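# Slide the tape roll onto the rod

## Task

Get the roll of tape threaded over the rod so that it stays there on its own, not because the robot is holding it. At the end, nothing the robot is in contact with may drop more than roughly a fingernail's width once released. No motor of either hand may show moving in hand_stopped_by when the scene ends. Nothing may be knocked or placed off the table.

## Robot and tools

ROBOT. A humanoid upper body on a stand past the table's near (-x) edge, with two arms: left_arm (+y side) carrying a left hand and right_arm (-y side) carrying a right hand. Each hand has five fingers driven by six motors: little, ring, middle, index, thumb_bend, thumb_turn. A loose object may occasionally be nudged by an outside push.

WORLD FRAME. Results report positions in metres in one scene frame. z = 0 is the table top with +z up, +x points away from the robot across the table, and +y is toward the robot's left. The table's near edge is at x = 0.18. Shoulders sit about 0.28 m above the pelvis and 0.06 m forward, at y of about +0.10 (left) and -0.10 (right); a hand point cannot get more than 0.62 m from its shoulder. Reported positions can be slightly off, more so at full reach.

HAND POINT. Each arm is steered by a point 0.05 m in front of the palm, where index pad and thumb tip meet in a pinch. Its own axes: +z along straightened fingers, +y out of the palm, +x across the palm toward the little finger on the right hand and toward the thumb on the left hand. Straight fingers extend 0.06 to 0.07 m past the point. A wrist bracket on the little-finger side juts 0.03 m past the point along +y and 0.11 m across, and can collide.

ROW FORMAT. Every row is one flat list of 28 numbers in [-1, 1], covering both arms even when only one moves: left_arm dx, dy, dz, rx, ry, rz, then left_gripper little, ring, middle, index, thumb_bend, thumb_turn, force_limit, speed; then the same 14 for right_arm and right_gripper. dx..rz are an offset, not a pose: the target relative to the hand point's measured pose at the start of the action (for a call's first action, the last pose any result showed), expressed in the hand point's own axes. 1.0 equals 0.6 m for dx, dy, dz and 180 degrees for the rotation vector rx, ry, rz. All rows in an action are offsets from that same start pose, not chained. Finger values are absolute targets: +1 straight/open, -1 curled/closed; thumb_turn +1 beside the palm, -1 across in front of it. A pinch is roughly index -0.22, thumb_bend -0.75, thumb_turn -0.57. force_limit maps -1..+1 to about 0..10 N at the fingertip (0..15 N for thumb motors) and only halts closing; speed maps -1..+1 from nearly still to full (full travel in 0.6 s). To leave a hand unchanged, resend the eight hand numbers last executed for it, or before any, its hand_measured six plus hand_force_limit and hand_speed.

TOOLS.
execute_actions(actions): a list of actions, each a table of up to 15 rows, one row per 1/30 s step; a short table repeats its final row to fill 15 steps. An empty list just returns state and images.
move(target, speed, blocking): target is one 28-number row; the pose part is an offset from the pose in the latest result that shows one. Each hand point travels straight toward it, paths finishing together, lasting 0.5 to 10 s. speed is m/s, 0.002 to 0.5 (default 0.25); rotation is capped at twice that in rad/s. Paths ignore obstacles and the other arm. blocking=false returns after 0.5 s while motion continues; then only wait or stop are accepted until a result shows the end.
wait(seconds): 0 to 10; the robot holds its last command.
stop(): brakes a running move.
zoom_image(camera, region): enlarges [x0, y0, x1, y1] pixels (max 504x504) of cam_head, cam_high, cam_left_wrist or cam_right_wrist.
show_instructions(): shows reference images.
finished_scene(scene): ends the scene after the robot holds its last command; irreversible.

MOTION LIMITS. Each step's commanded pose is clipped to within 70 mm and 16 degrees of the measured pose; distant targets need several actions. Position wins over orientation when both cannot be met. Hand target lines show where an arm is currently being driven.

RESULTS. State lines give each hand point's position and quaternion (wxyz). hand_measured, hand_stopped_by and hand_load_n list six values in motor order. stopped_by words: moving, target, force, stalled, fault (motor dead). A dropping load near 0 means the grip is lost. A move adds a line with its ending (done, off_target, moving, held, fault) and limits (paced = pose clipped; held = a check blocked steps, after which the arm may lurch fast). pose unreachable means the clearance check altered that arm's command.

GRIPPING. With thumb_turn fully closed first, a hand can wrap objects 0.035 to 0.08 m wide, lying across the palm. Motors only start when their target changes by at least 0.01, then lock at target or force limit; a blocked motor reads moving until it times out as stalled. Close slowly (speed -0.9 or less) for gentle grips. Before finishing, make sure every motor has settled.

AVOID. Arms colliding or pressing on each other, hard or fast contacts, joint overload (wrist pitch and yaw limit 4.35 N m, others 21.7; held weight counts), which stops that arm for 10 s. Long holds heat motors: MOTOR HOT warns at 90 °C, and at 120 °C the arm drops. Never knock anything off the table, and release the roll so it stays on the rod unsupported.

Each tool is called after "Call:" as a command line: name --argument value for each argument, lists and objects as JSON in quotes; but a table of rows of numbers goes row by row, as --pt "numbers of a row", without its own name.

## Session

Call:
execute_actions --actions '[]'

Scene clock: 0.00 s.
left_arm: end_effector_position=(+0.1642, +0.0902, +0.4019) hand_measured=(+1.000, +1.000, +1.000, +1.000, +1.000, +1.000) hand_load_n=(+0.0, +0.0, +0.0, +0.0, +0.0, +0.0) hand_stopped_by=(target, target, target, target, target, target) hand_force_limit=0.00 hand_speed=-0.80 end_effector_quat_wxyz=(+0.155, +0.016, -0.171, +0.973) | right_arm: end_effector_position=(+0.1673, -0.1244, +0.4106) hand_measured=(+1.000, +1.000, +1.000, +1.000, +1.000, +1.000) hand_load_n=(+0.0, +0.0, +0.0, +0.0, +0.0, +0.0) hand_stopped_by=(target, target, target, target, target, target) hand_force_limit=0.00 hand_speed=-0.80 end_effector_quat_wxyz=(+0.973, -0.194, +0.121, -0.014)
Joint positions: left_arm=[-0.202  0.543  0.106 -0.462 -0.533 -1.1   -0.308] | right_arm=[-0.113 -0.493 -0.304 -0.542  0.56  -0.877  0.368]
Joint velocities: left_arm=[ 0.012 -0.002 -0.008  0.002  0.005  0.     0.   ] | right_arm=[ 0.011 -0.005  0.002 -0.002  0.     0.     0.   ]
Hand target (left_arm): +0.164, +0.090, +0.402; +0.155, +0.016, -0.171, +0.973
Hand target (right_arm): +0.167, -0.124, +0.411; +0.973, -0.194, +0.121, -0.014
camera_calibration (this result's frames):
cam_left_wrist: T_world_to_cam=[[0.359825, 0.874134, 0.326215, -0.269045], [-0.771705, 0.47534, -0.42252, 0.252333], [-0.524402, -0.0997083, 0.845613, -0.11933], [0, 0, 0, 1]] pos_world=[0.228959, 0.103339, 0.29529]
cam_right_wrist: T_world_to_cam=[[-0.124872, 0.922136, -0.366159, 0.281307], [-0.942007, -0.226053, -0.248038, 0.230557], [-0.311496, 0.313952, 0.896886, -0.145959], [0, 0, 0, 1]] pos_world=[0.206848, -0.161462, 0.291098]

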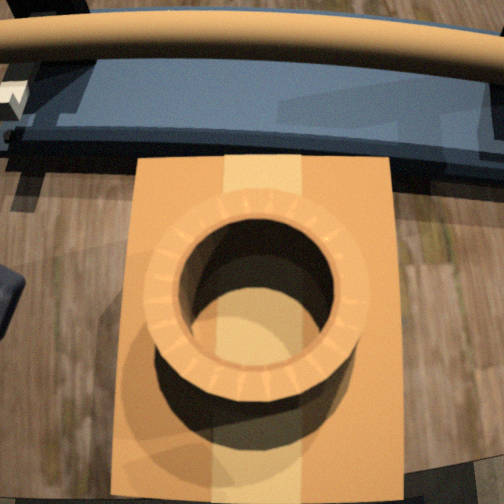

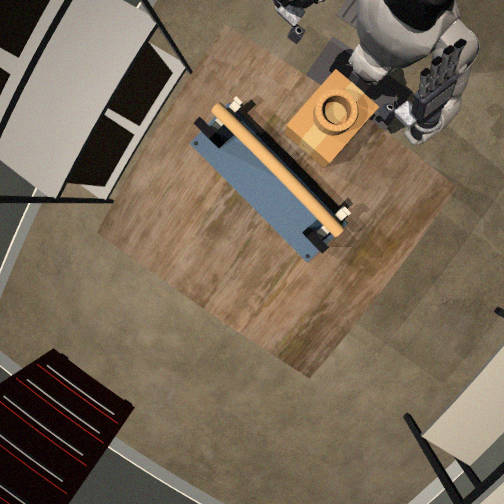

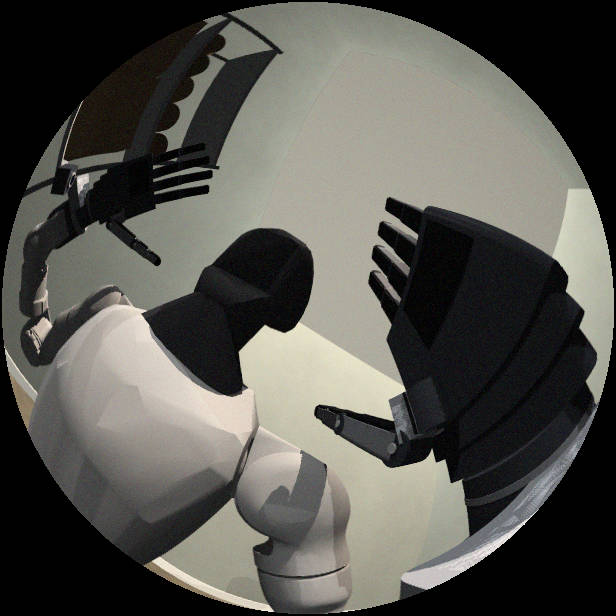

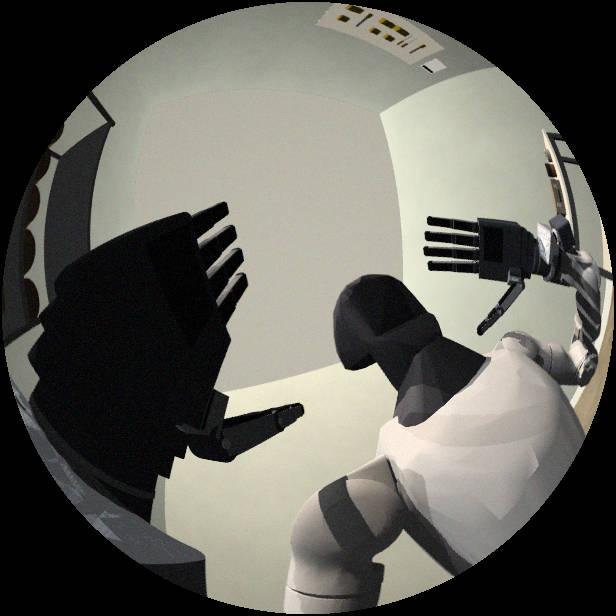

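Call:
zoom_image --camera "cam_high" --region '[180, 70, 390, 280]'

Region (180, 70, 390, 280) of cam_high's 504x504 image, scaled by 2.400, with more detail than that image has.

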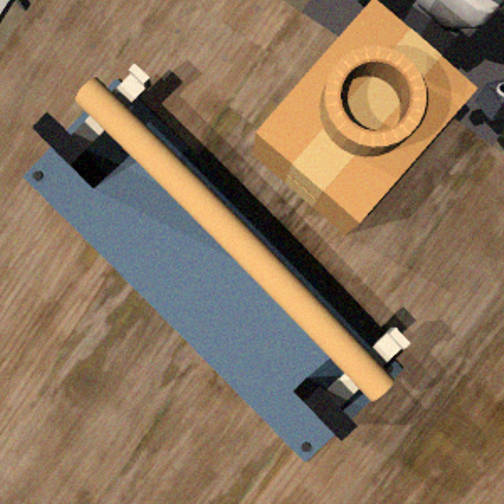

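Call:
move --target '[-0.1972,0.1193,-0.2455,-0.4569,-0.1214,0.0984,-1,-1,0.3,0.3,-0.4,-1,0.5,0.3, 0.598,0.2098,-0.2423,-0.3328,0.5276,-0.2383,0.6,0.6,0.6,0.6,1,-1,0.5,0.3]' --speed 0.5

Scene clock: 71.93 s.
left_arm: end_effector_position=(+0.2539, +0.0321, +0.2336) hand_measured=(-1.000, -1.000, +0.300, +0.300, -0.400, -1.000) hand_load_n=(+0.0, +0.0, +0.0, +0.0, +0.0, +0.0) hand_stopped_by=(target, target, target, target, target, target) hand_force_limit=0.50 hand_speed=0.30 end_effector_quat_wxyz=(+0.038, -0.042, +0.784, -0.618) | right_arm: end_effector_position=(+0.4784, -0.1110, +0.1400) hand_measured=(+0.600, +0.600, +0.600, +0.600, +1.000, -1.000) hand_load_n=(+0.0, +0.0, +0.0, +0.0, +0.0, +0.0) hand_stopped_by=(target, target, target, target, target, target) hand_force_limit=0.50 hand_speed=0.30 end_effector_quat_wxyz=(+0.289, -0.542, +0.688, -0.387)
Joint positions: left_arm=[-0.568  1.284  0.007 -0.252 -0.223 -0.862 -0.803] | right_arm=[-1.442 -0.538  1.032  0.169 -0.584  1.188  0.845]
Joint velocities: left_arm=[ 0.     0.003  0.009 -0.006  0.014  0.     0.   ] | right_arm=[ 0.003 -0.005  0.012 -0.003  0.     0.     0.   ]
Hand target (left_arm): +0.254, +0.032, +0.232; +0.039, -0.042, +0.787, -0.614
Hand target (right_arm): +0.478, -0.111, +0.139; +0.287, -0.543, +0.688, -0.386
Off the commanded pose (left_arm): 0.010 m, 2 deg.
Off the commanded pose (right_arm): 0.024 m, 3 deg.
move: off_target (left_arm, right_arm); limits=paced
camera_calibration (this result's frames):
cam_left_wrist: T_world_to_cam=[[0.0751303, -0.229938, 0.970301, -0.238439], [-0.893581, 0.41634, 0.167852, 0.172994], [-0.44257, -0.879653, -0.174189, 0.306673], [0, 0, 0, 1]] pos_world=[0.308222, 0.142916, 0.255739]
cam_right_wrist: T_world_to_cam=[[-0.503501, 0.216093, -0.836535, 0.377374], [-0.179745, 0.920835, 0.346055, 0.138969], [0.845091, 0.324602, -0.4248, -0.177575], [0, 0, 0, 1]] pos_world=[0.365054, -0.151874, 0.192162]

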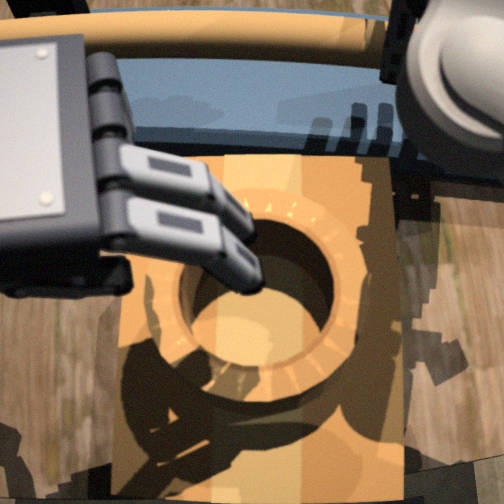

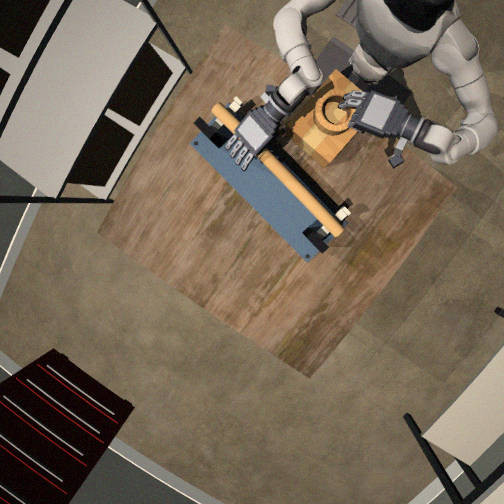

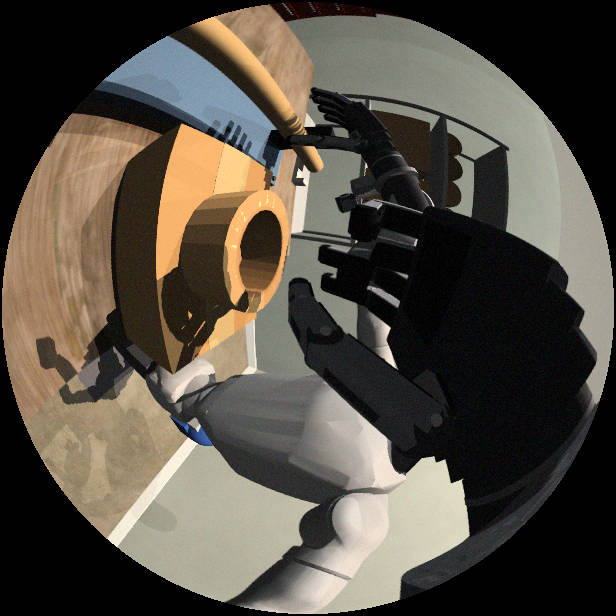

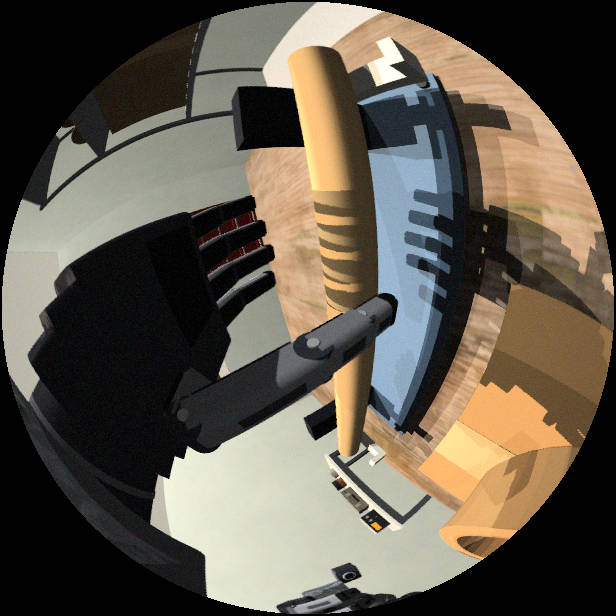

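Call:
zoom_image --camera "cam_right_wrist" --region '[220, 20, 470, 270]'

Call:
zoom_image --camera "cam_right_wrist" --region '[260, 270, 460, 470]'

Call:
zoom_image --camera "cam_left_wrist" --region '[160, 160, 380, 380]'

Region (220, 20, 470, 270) of cam_right_wrist's 616x616 image, scaled by 2.016, with more detail than that image has.

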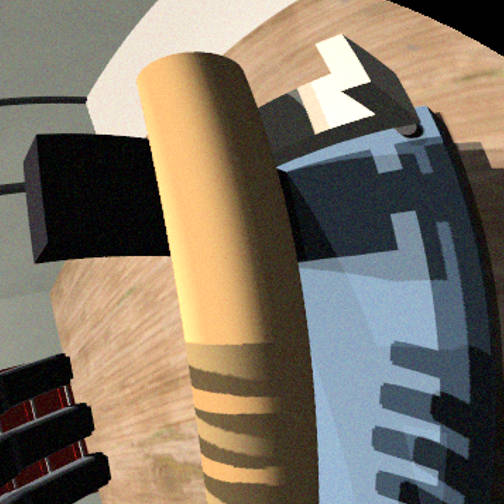

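Region (260, 270, 460, 470) of cam_right_wrist's 616x616 image, scaled by 2.520, with more detail than that image has.

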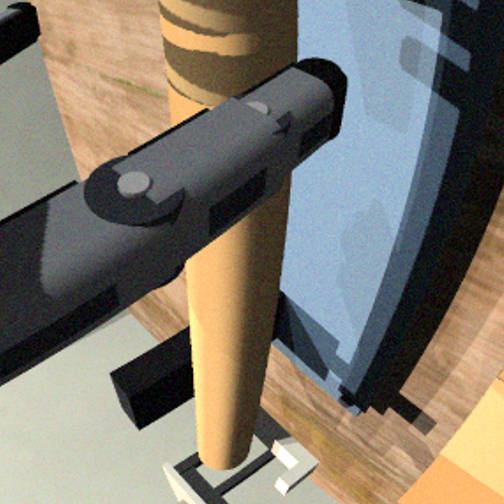

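Region (160, 160, 380, 380) of cam_left_wrist's 616x616 image, scaled by 2.291, with more detail than that image has.

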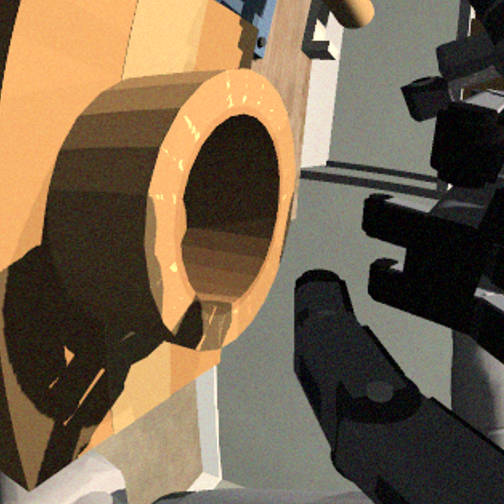

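Call:
zoom_image --camera "cam_left_wrist" --region '[200, 180, 340, 320]'

Region (200, 180, 340, 320) of cam_left_wrist's 616x616 image, scaled by 3.600, with more detail than that image has.

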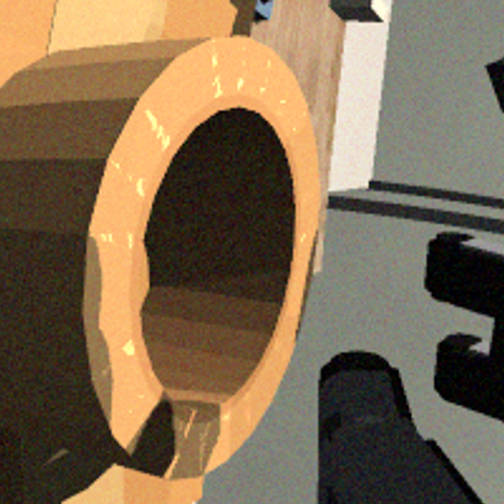

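Call:
move --target '[-0.008,0.039,-0.0053,0,0,0,-1,-1,0.3,0.3,-0.4,-1,0.5,0.3, -0.015,0.0458,0.0363,-0.0255,-0.0216,-0.0137,0.6,0.6,0.6,0.6,1,-1,0.5,0.3]' --speed 0.2

Scene clock: 159.57 s.
left_arm: end_effector_position=(+0.2577, +0.0423, +0.2129) hand_measured=(-1.000, -1.000, +0.300, +0.300, -0.400, -1.000) hand_load_n=(+0.0, +0.0, +0.0, +0.0, +0.0, +0.0) hand_stopped_by=(target, target, target, target, target, target) hand_force_limit=0.50 hand_speed=0.30 end_effector_quat_wxyz=(+0.038, -0.043, +0.784, -0.618) | right_arm: end_effector_position=(+0.4849, -0.1044, +0.1063) hand_measured=(+0.600, +0.600, +0.600, +0.600, +1.000, -1.000) hand_load_n=(+0.0, +0.0, +0.0, +0.0, +0.0, +0.0) hand_stopped_by=(target, target, target, target, target, target) hand_force_limit=0.50 hand_speed=0.30 end_effector_quat_wxyz=(-0.283, +0.580, -0.680, +0.348)
Joint positions: left_arm=[-0.506  1.223  0.021 -0.17  -0.155 -0.98  -0.8  ] | right_arm=[-1.393 -0.48   0.967  0.367 -0.51   0.943  0.754]
Joint velocities: left_arm=[-0.011  0.012 -0.009  0.006  0.     0.     0.   ] | right_arm=[ 0.005  0.002 -0.012  0.002  0.006 -0.006  0.   ]
Hand target (left_arm): +0.258, +0.043, +0.213; +0.040, -0.043, +0.784, -0.619
Hand target (right_arm): +0.485, -0.103, +0.107; +0.285, -0.580, +0.680, -0.347
Off the commanded pose (left_arm): 0.002 m, 0 deg.
Off the commanded pose (right_arm): 0.002 m, 0 deg.
move: done
camera_calibration (this result's frames):
cam_left_wrist: T_world_to_cam=[[0.0763261, -0.228481, 0.970552, -0.216672], [-0.893928, 0.415488, 0.168112, 0.175612], [-0.441663, -0.880435, -0.172533, 0.313172], [0, 0, 0, 1]] pos_world=[0.311839, 0.153258, 0.234801]
cam_right_wrist: T_world_to_cam=[[-0.580776, 0.190708, -0.79141, 0.380999], [-0.223356, 0.897534, 0.38019, 0.160852], [0.782823, 0.397572, -0.47867, -0.156051], [0, 0, 0, 1]] pos_world=[0.379363, -0.154989, 0.165675]

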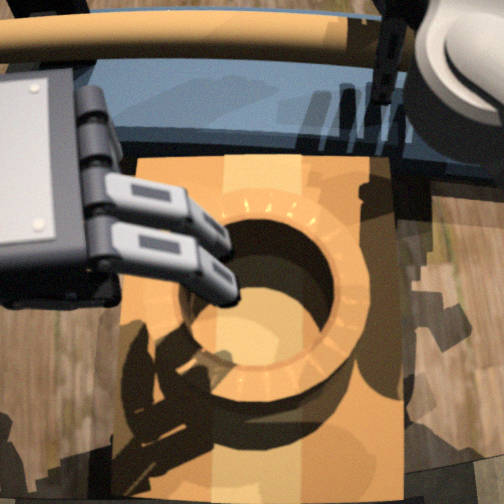

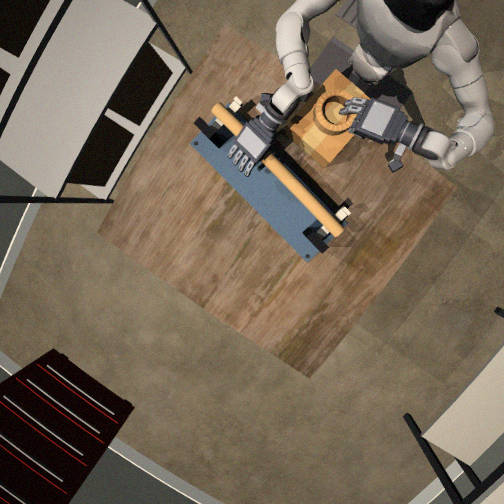

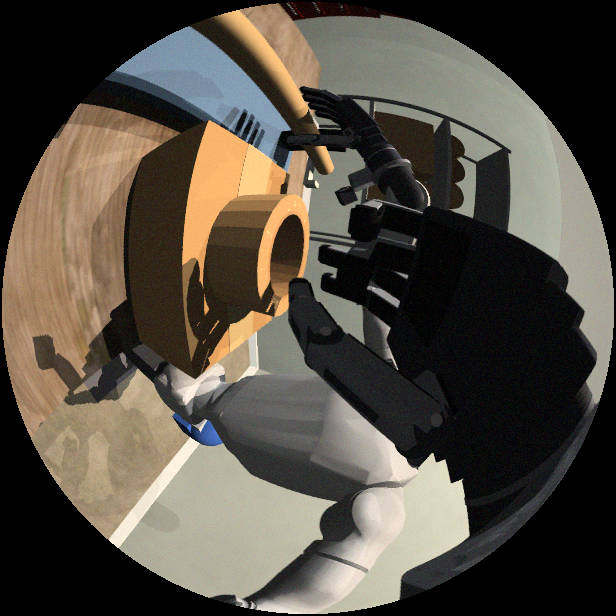

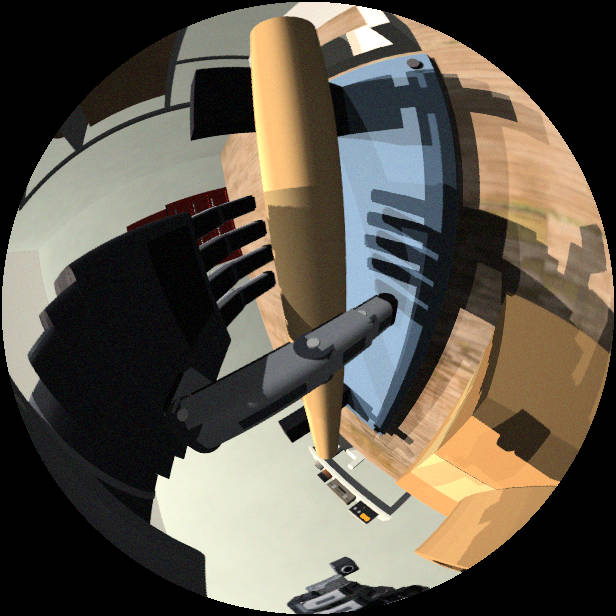

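Call:
execute_actions --actions '[]'

Scene clock: 172.97 s.
left_arm: end_effector_position=(+0.2577, +0.0423, +0.2129) hand_measured=(-1.000, -1.000, +0.300, +0.300, -0.400, -1.000) hand_load_n=(+0.0, +0.0, +0.0, +0.0, +0.0, +0.0) hand_stopped_by=(target, target, target, target, target, target) hand_force_limit=0.50 hand_speed=0.30 end_effector_quat_wxyz=(+0.038, -0.043, +0.784, -0.619) | right_arm: end_effector_position=(+0.4849, -0.1042, +0.1063) hand_measured=(+0.600, +0.600, +0.600, +0.600, +1.000, -1.000) hand_load_n=(+0.0, +0.0, +0.0, +0.0, +0.0, +0.0) hand_stopped_by=(target, target, target, target, target, target) hand_force_limit=0.50 hand_speed=0.30 end_effector_quat_wxyz=(-0.283, +0.580, -0.680, +0.348)
Joint positions: left_arm=[-0.506  1.223  0.021 -0.17  -0.155 -0.98  -0.8  ] | right_arm=[-1.393 -0.48   0.967  0.367 -0.51   0.943  0.754]
Joint velocities: left_arm=[-0.005 -0.008  0.     0.    -0.005  0.     0.   ] | right_arm=[-0.015  0.009  0.003  0.    -0.003  0.     0.   ]
Hand target (left_arm): +0.258, +0.043, +0.213; +0.040, -0.043, +0.784, -0.619
Hand target (right_arm): +0.485, -0.103, +0.107; +0.285, -0.580, +0.680, -0.347
Off the commanded pose (left_arm): 0.002 m, 0 deg.
Off the commanded pose (right_arm): 0.002 m, 0 deg.
camera_calibration (this result's frames):
cam_left_wrist: T_world_to_cam=[[0.0762698, -0.228284, 0.970603, -0.216701], [-0.893918, 0.415563, 0.167983, 0.175636], [-0.441694, -0.880451, -0.172372, 0.313137], [0, 0, 0, 1]] pos_world=[0.311843, 0.153245, 0.234802]
cam_right_wrist: T_world_to_cam=[[-0.580922, 0.190729, -0.791297, 0.381017], [-0.223878, 0.897222, 0.380618, 0.160783], [0.782565, 0.398264, -0.478517, -0.155968], [0, 0, 0, 1]] pos_world=[0.379392, -0.154812, 0.165667]

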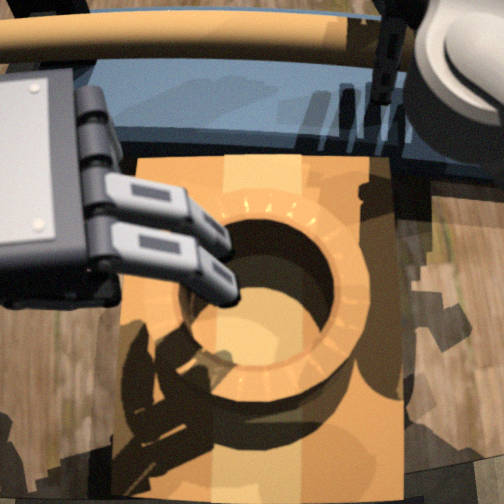

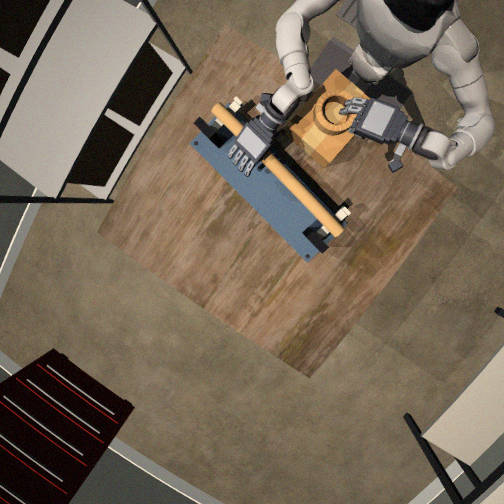

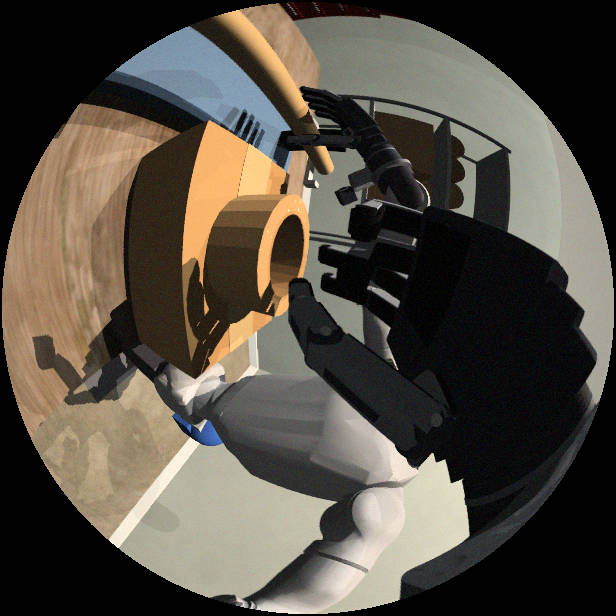

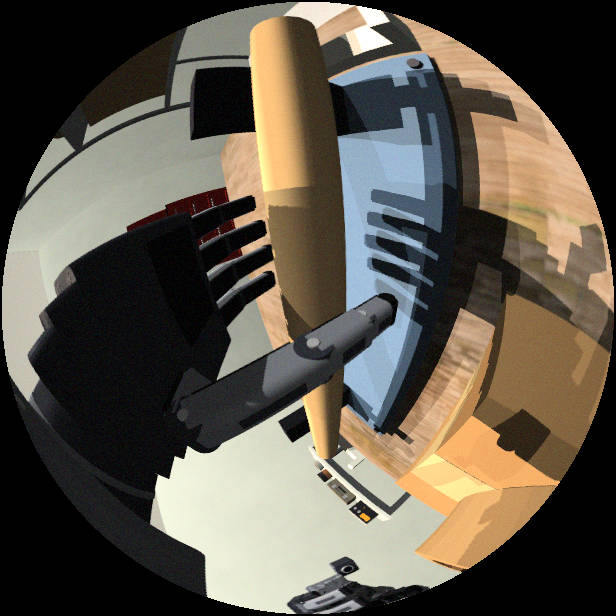

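Call:
zoom_image --camera "cam_right_wrist" --region '[220, 160, 420, 360]'

Call:
zoom_image --camera "cam_left_wrist" --region '[190, 170, 390, 370]'

Region (220, 160, 420, 360) of cam_right_wrist's 616x616 image, scaled by 2.520, with more detail than that image has.

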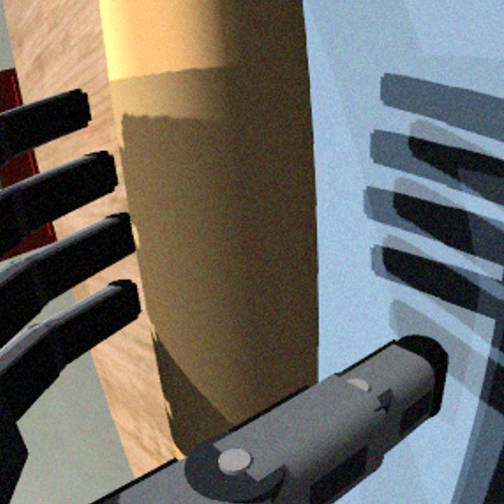

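Region (190, 170, 390, 370) of cam_left_wrist's 616x616 image, scaled by 2.520, with more detail than that image has.

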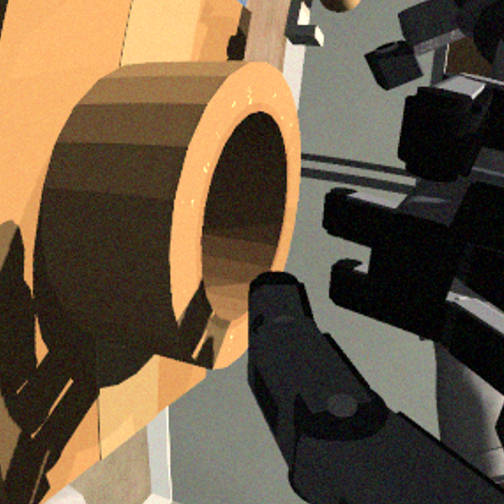

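Call:
move --target '[0.0007,0.0794,0.019,0,0,0,-1,-1,0.3,0.3,-0.4,-1,0.5,0.3, -0.001,0.053,0.050,0,0,0,0.6,0.6,0.6,0.6,1,-1,0.5,0.3]' --speed 0.07

Scene clock: 200.87 s.
left_arm: end_effector_position=(+0.2578, +0.0454, +0.1646) hand_measured=(-1.000, -1.000, +0.300, +0.300, -0.400, -1.000) hand_load_n=(+0.0, +0.0, +0.0, +0.0, +0.0, +0.0) hand_stopped_by=(target, target, target, target, target, target) hand_force_limit=0.50 hand_speed=0.30 end_effector_quat_wxyz=(+0.039, -0.045, +0.783, -0.619) | right_arm: end_effector_position=(+0.4916, -0.1057, +0.0640) hand_measured=(+0.600, +0.600, +0.600, +0.600, +1.000, -1.000) hand_load_n=(+0.0, +0.0, +0.0, +0.0, +0.0, +0.0) hand_stopped_by=(target, target, target, target, target, target) hand_force_limit=0.50 hand_speed=0.30 end_effector_quat_wxyz=(-0.284, +0.579, -0.680, +0.349)
Joint positions: left_arm=[-0.415  1.038  0.045 -0.079  0.063 -1.133 -0.765] | right_arm=[-1.312 -0.381  0.933  0.563 -0.495  0.819  0.578]
Joint velocities: left_arm=[-0.009  0.     0.006  0.009  0.008 -0.001  0.   ] | right_arm=[ 0.003 -0.011  0.002 -0.002  0.008 -0.003  0.   ]
Hand target (left_arm): +0.258, +0.046, +0.164; +0.041, -0.045, +0.783, -0.619
Hand target (right_arm): +0.492, -0.104, +0.064; +0.286, -0.578, +0.680, -0.348
Off the commanded pose (left_arm): 0.003 m, 0 deg.
Off the commanded pose (right_arm): 0.002 m, 0 deg.
move: done
camera_calibration (this result's frames):
cam_left_wrist: T_world_to_cam=[[0.0780236, -0.226599, 0.970858, -0.169647], [-0.895593, 0.411888, 0.16811, 0.183169], [-0.437978, -0.882611, -0.170803, 0.306483], [0, 0, 0, 1]] pos_world=[0.311514, 0.156619, 0.186259]
cam_right_wrist: T_world_to_cam=[[-0.577453, 0.191435, -0.793663, 0.350243], [-0.224545, 0.89739, 0.379829, 0.180119], [0.784938, 0.397546, -0.475215, -0.182318], [0, 0, 0, 1]] pos_world=[0.385802, -0.156206, 0.12292]

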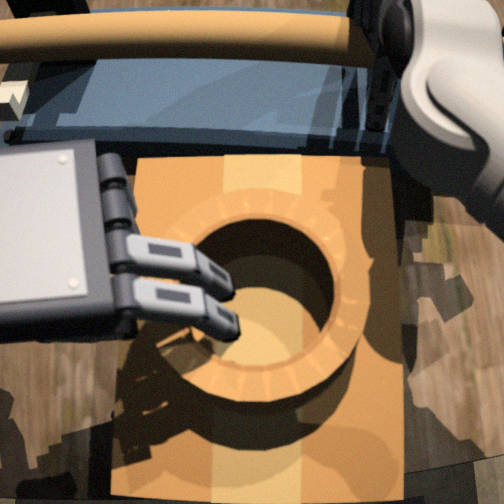

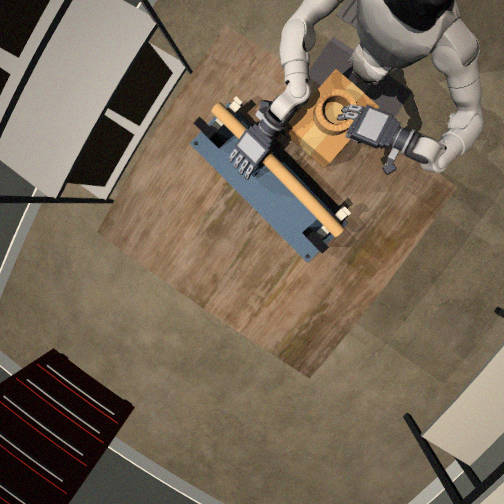

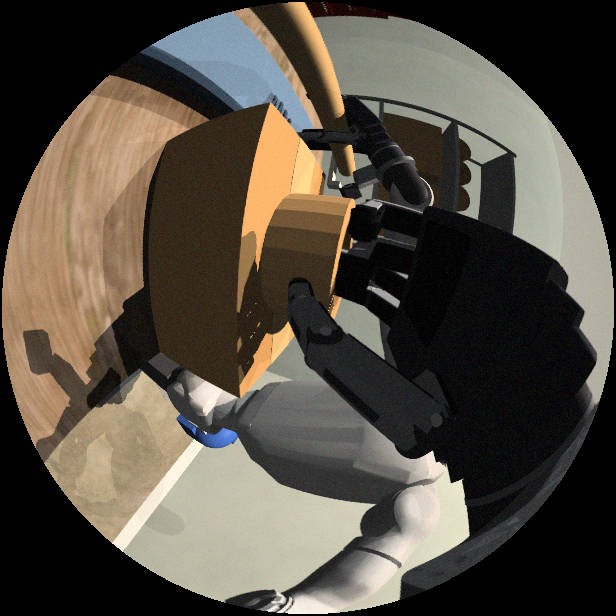

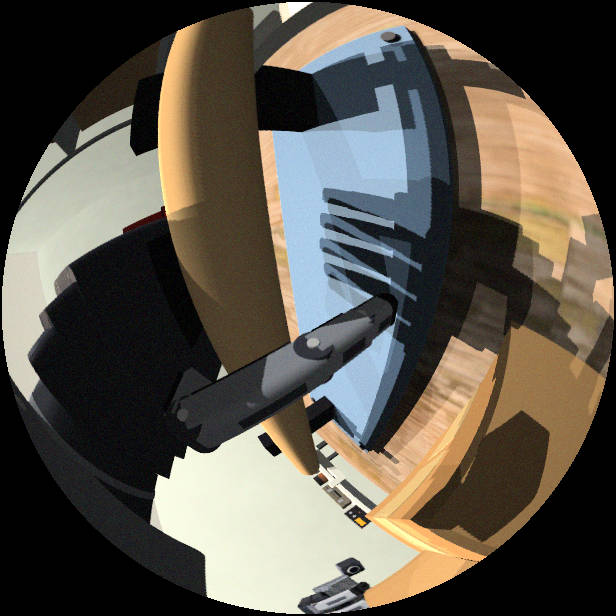

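Call:
zoom_image --camera "cam_left_wrist" --region '[230, 180, 410, 360]'

Call:
zoom_image --camera "cam_head" --region '[100, 180, 340, 420]'

Region (230, 180, 410, 360) of cam_left_wrist's 616x616 image, scaled by 2.800, with more detail than that image has.

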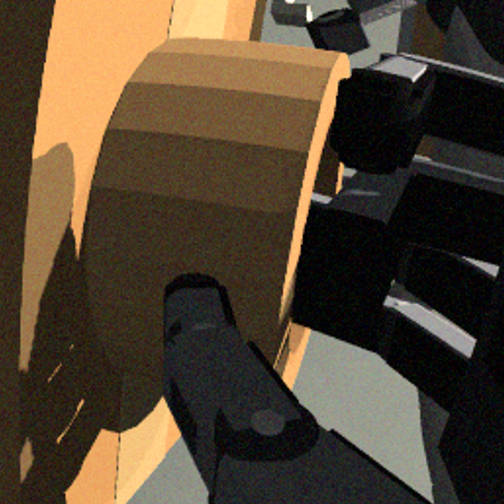

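Region (100, 180, 340, 420) of cam_head's 504x504 image, scaled by 2.100, with more detail than that image has.

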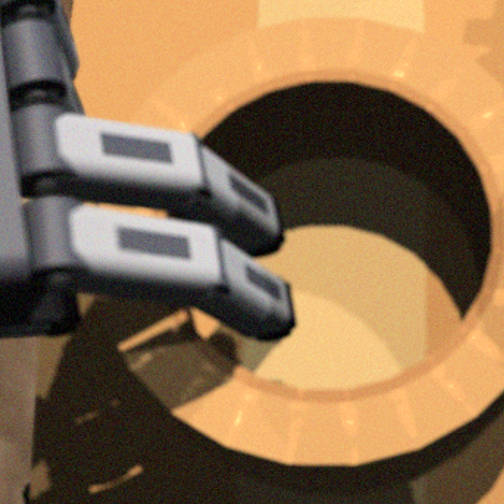

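Call:
execute_actions --actions '[[[0.0005,-0.0007,0.003,0,0,0,-1,-1,0.1,0.1,-0.4,-1,0.9,0.3, 0,0,0,0,0,0,-0.6,-0.6,-0.6,-0.6,1,-1,0.55,0.4],[0.001,-0.0015,0.0065,0,0,0,-1,-1,0.1,0.1,-0.4,-1,0.9,0.3, 0,0,0,0,0,0,-0.6,-0.6,-0.6,-0.6,1,-1,0.55,0.4],[0.001,-0.0015,0.0065,0,0,0,-1,-1,0.1,0.1,-0.4,-1,0.9,0.3, 0,0,0,0,0,0,-0.6,-0.6,-0.6,-0.6,1,-1,0.55,0.4],[0.001,-0.0015,0.0065,0,0,0,-1,-1,0.1,0.1,-0.4,-1,0.9,0.3, 0,0,0,0,0,0,-0.6,-0.6,-0.6,-0.6,1,-1,0.55,0.4],[0.001,-0.0015,0.0065,0,0,0,-1,-1,-0.7,-0.7,-0.4,-1,0.9,-0.85, 0,0,0,0,0,0,-0.6,-0.6,-0.6,-0.6,1,-1,0.55,0.4]],[[0,0,0,0,0,0,-1,-1,-0.7,-0.7,-0.4,-1,0.9,-0.85, 0,0,0,0,0,0,-1,-1,-1,-1,0.6,-1,0.55,-0.6]]]'

Scene clock: 216.97 s.
left_arm: end_effector_position=(+0.2576, +0.0412, +0.1659) hand_measured=(-1.000, -1.000, -0.014, -0.004, -0.396, -1.000) hand_load_n=(+0.0, +0.0, +10.5, +10.0, +9.0, -1.0) hand_stopped_by=(target, target, force, force, target, target) hand_force_limit=0.90 hand_speed=-0.85 end_effector_quat_wxyz=(+0.038, -0.046, +0.781, -0.622) | right_arm: end_effector_position=(+0.4909, -0.1057, +0.0629) hand_measured=(-0.720, -0.720, -0.720, -0.720, +0.832, -1.000) hand_load_n=(+0.0, +1.0, +0.0, +0.0, +0.0, +0.0) hand_stopped_by=(moving, moving, moving, moving, moving, target) hand_force_limit=0.55 hand_speed=-0.60 end_effector_quat_wxyz=(-0.283, +0.579, -0.680, +0.348)
Joint positions: left_arm=[-0.419  1.027  0.04  -0.097  0.067 -1.111 -0.765] | right_arm=[-1.31  -0.38   0.933  0.563 -0.495  0.819  0.579]
Joint velocities: left_arm=[ 0.002  0.008  0.014 -0.008 -0.015  0.     0.   ] | right_arm=[ 0.058  0.005  0.    -0.009 -0.002  0.     0.023]
Hand target (left_arm): +0.258, +0.041, +0.166; +0.038, -0.046, +0.781, -0.622
Hand target (right_arm): +0.492, -0.106, +0.064; +0.285, -0.579, +0.680, -0.349
Off the commanded pose (left_arm): 0.000 m, 0 deg.
Off the commanded pose (right_arm): 0.001 m, 0 deg.
camera_calibration (this result's frames):
cam_left_wrist: T_world_to_cam=[[0.0793999, -0.219164, 0.972452, -0.172787], [-0.895457, 0.412965, 0.166184, 0.184776], [-0.43801, -0.883984, -0.163463, 0.301755], [0, 0, 0, 1]] pos_world=[0.31135, 0.152572, 0.186646]
cam_right_wrist: T_world_to_cam=[[-0.57981, 0.192126, -0.791775, 0.350084], [-0.223072, 0.897232, 0.381069, 0.179634], [0.783619, 0.397571, -0.477366, -0.181493], [0, 0, 0, 1]] pos_world=[0.385275, -0.156277, 0.122096]

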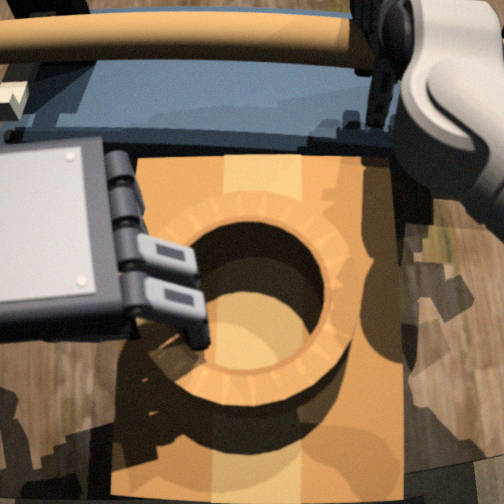

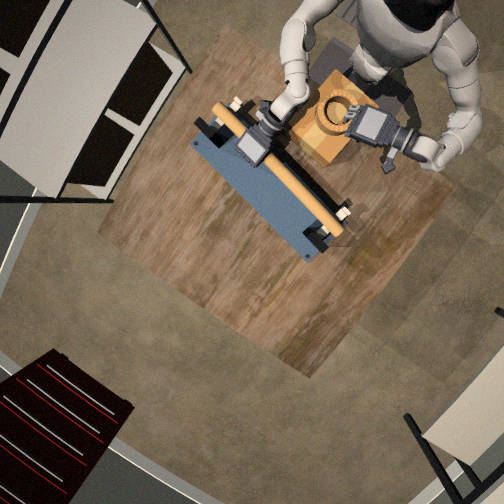

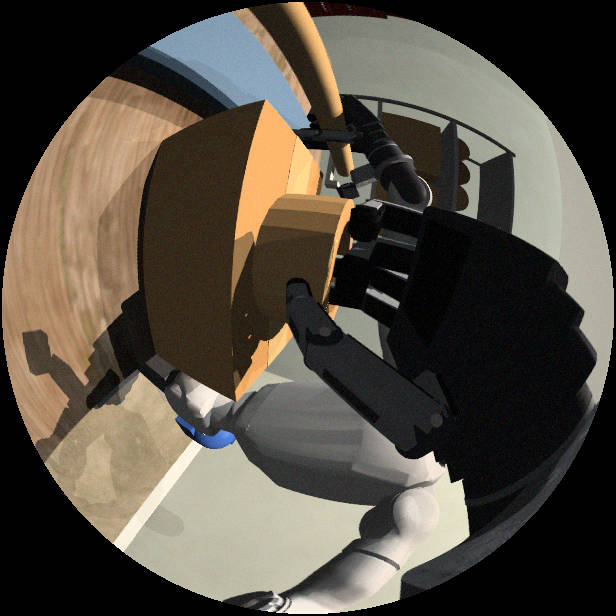

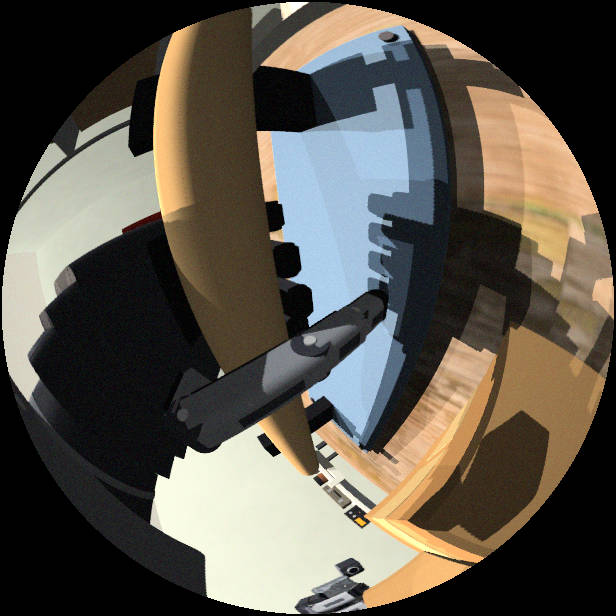

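Call:
execute_actions --actions '[]'

Scene clock: 219.60 s.
left_arm: end_effector_position=(+0.2576, +0.0412, +0.1659) hand_measured=(-1.000, -1.000, -0.014, -0.004, -0.396, -1.000) hand_load_n=(+0.0, +0.0, +10.5, +10.0, +9.0, -1.0) hand_stopped_by=(target, target, force, force, target, target) hand_force_limit=0.90 hand_speed=-0.85 end_effector_quat_wxyz=(+0.038, -0.046, +0.781, -0.622) | right_arm: end_effector_position=(+0.4909, -0.1055, +0.0631) hand_measured=(-0.952, -0.904, -0.894, -0.892, +0.614, -1.000) hand_load_n=(+11.5, +10.0, +8.5, +11.0, +8.5, +4.0) hand_stopped_by=(force, force, force, force, stalled, target) hand_force_limit=0.55 hand_speed=-0.60 end_effector_quat_wxyz=(-0.284, +0.579, -0.681, +0.348)
Joint positions: left_arm=[-0.419  1.027  0.04  -0.097  0.067 -1.111 -0.765] | right_arm=[-1.311 -0.38   0.933  0.563 -0.494  0.819  0.58 ]
Joint velocities: left_arm=[-0.005 -0.003 -0.011  0.006 -0.015  0.     0.   ] | right_arm=[ 0.     0.008 -0.008 -0.008  0.006  0.     0.   ]
Hand target (left_arm): +0.258, +0.041, +0.166; +0.038, -0.046, +0.781, -0.622
Hand target (right_arm): +0.492, -0.106, +0.064; +0.285, -0.579, +0.680, -0.349
Off the commanded pose (left_arm): 0.000 m, 0 deg.
Off the commanded pose (right_arm): 0.001 m, 0 deg.
camera_calibration (this result's frames):
cam_left_wrist: T_world_to_cam=[[0.0793998, -0.219164, 0.972452, -0.172787], [-0.895457, 0.412965, 0.166184, 0.184776], [-0.43801, -0.883984, -0.163463, 0.301755], [0, 0, 0, 1]] pos_world=[0.31135, 0.152571, 0.186646]
cam_right_wrist: T_world_to_cam=[[-0.580239, 0.192797, -0.791298, 0.350463], [-0.22285, 0.896917, 0.38194, 0.179163], [0.783365, 0.397957, -0.477462, -0.181311], [0, 0, 0, 1]] pos_world=[0.385311, -0.156108, 0.122322]

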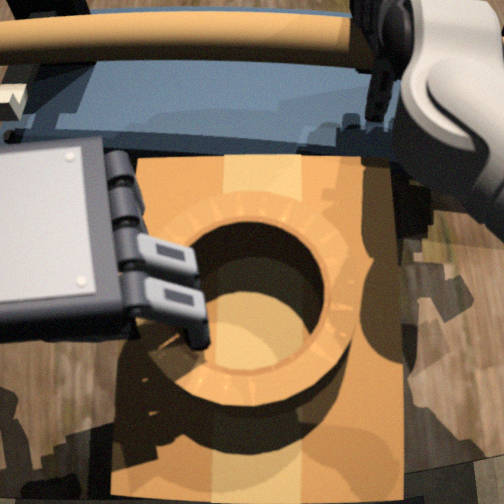

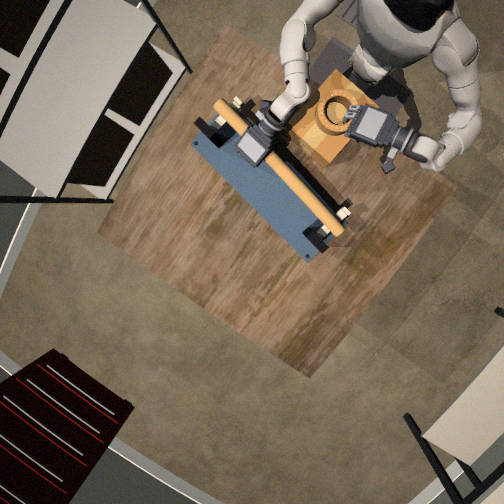

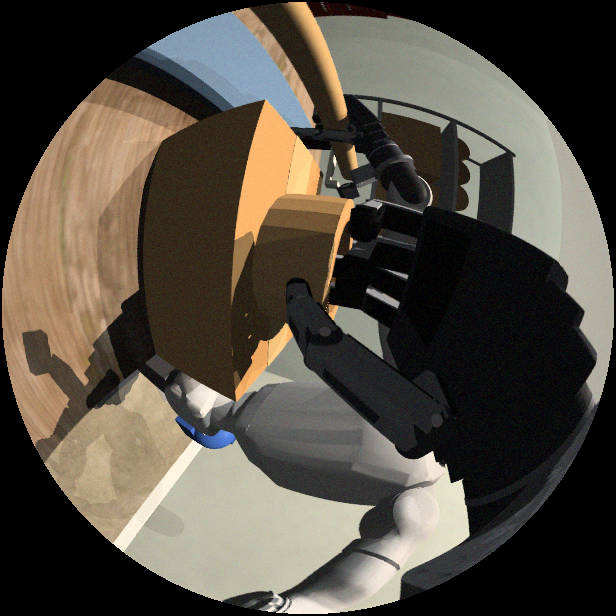

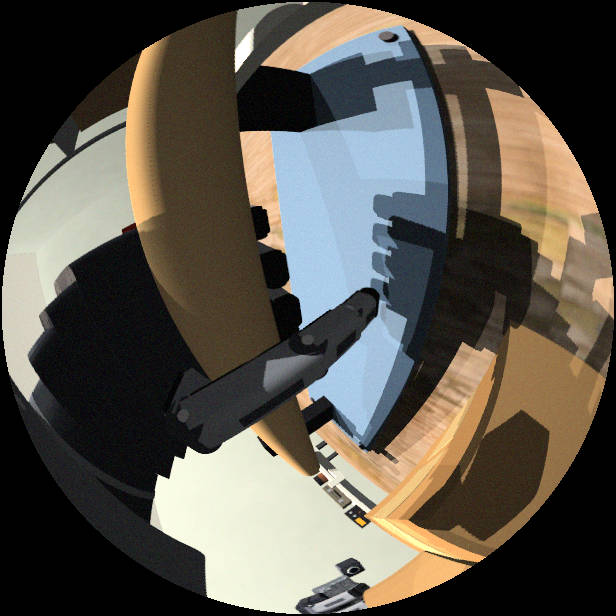

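Call:
move --target '[-0.014,-0.055,-0.132,0.144,-0.049,-0.110,-1,-1,-0.7,-0.7,-0.4,-1,0.9,-0.85, 0.052,-0.091,-0.060,0.067,0,0,-1,-1,-1,-1,-0.6,-1,0.5,-0.7]' --speed 0.28

Scene clock: 266.20 s.
left_arm: end_effector_position=(+0.2615, +0.1150, +0.2211) hand_measured=(-1.000, -1.000, -0.014, -0.004, -0.394, -1.000) hand_load_n=(+0.0, +0.0, +9.5, +9.5, +11.0, -0.5) hand_stopped_by=(target, target, force, force, target, target) hand_force_limit=0.90 hand_speed=-0.85 end_effector_quat_wxyz=(-0.018, +0.217, -0.597, +0.772) | right_arm: end_effector_position=(+0.4864, -0.1342, +0.1245) hand_measured=(-0.952, -0.904, -0.894, -0.892, +0.566, -1.000) hand_load_n=(+11.0, +9.5, +8.5, +11.5, +11.5, +5.0) hand_stopped_by=(force, force, force, force, force, target) hand_force_limit=0.50 hand_speed=-0.70 end_effector_quat_wxyz=(-0.338, +0.552, -0.640, +0.414)
Joint positions: left_arm=[-0.068  1.114  0.144  0.301 -0.452 -1.417 -0.658] | right_arm=[-1.246 -0.64   0.939  0.083 -0.572  1.008  0.604]
Joint velocities: left_arm=[ 0.002  0.009 -0.037  0.     0.015 -0.006  0.   ] | right_arm=[-0.003  0.     0.017  0.     0.005  0.     0.   ]
Hand target (left_arm): +0.262, +0.115, +0.222; -0.018, +0.215, -0.596, +0.773
Hand target (right_arm): +0.486, -0.135, +0.124; +0.338, -0.551, +0.640, -0.416
Off the commanded pose (left_arm): 0.008 m, 2 deg.
Off the commanded pose (right_arm): 0.006 m, 1 deg.
move: off_target (left_arm, right_arm)
camera_calibration (this result's frames):
cam_left_wrist: T_world_to_cam=[[0.281557, 0.298617, 0.911895, -0.309671], [-0.941843, 0.267707, 0.203139, 0.169236], [-0.18346, -0.916057, 0.356625, 0.199838], [0, 0, 0, 1]] pos_world=[0.283246, 0.230231, 0.176742]
cam_right_wrist: T_world_to_cam=[[-0.418197, 0.153493, -0.895294, 0.330851], [-0.296932, 0.908372, 0.294434, 0.228827], [0.858453, 0.388973, -0.334302, -0.192561], [0, 0, 0, 1]] pos_world=[0.371611, -0.183742, 0.164462]

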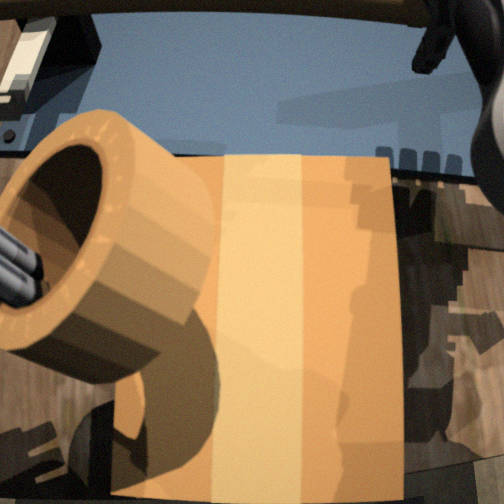

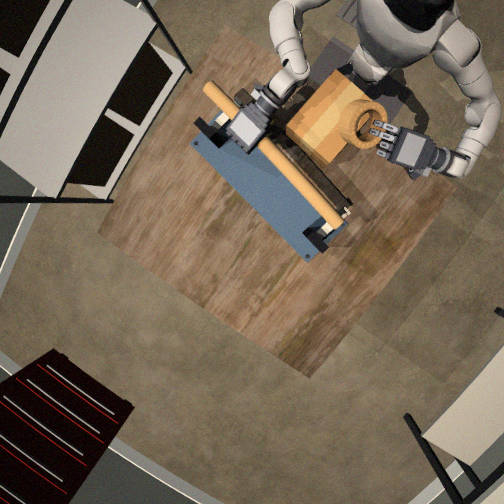

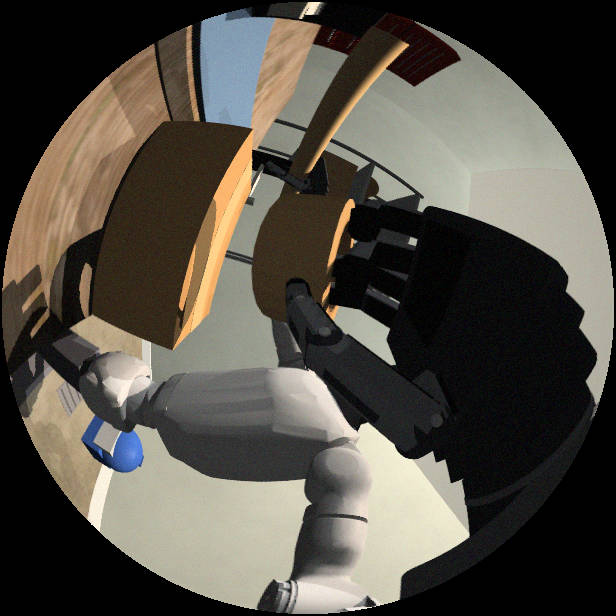

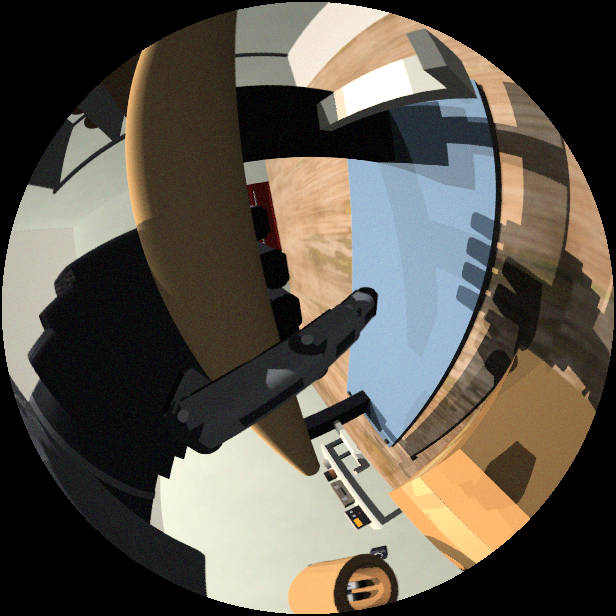

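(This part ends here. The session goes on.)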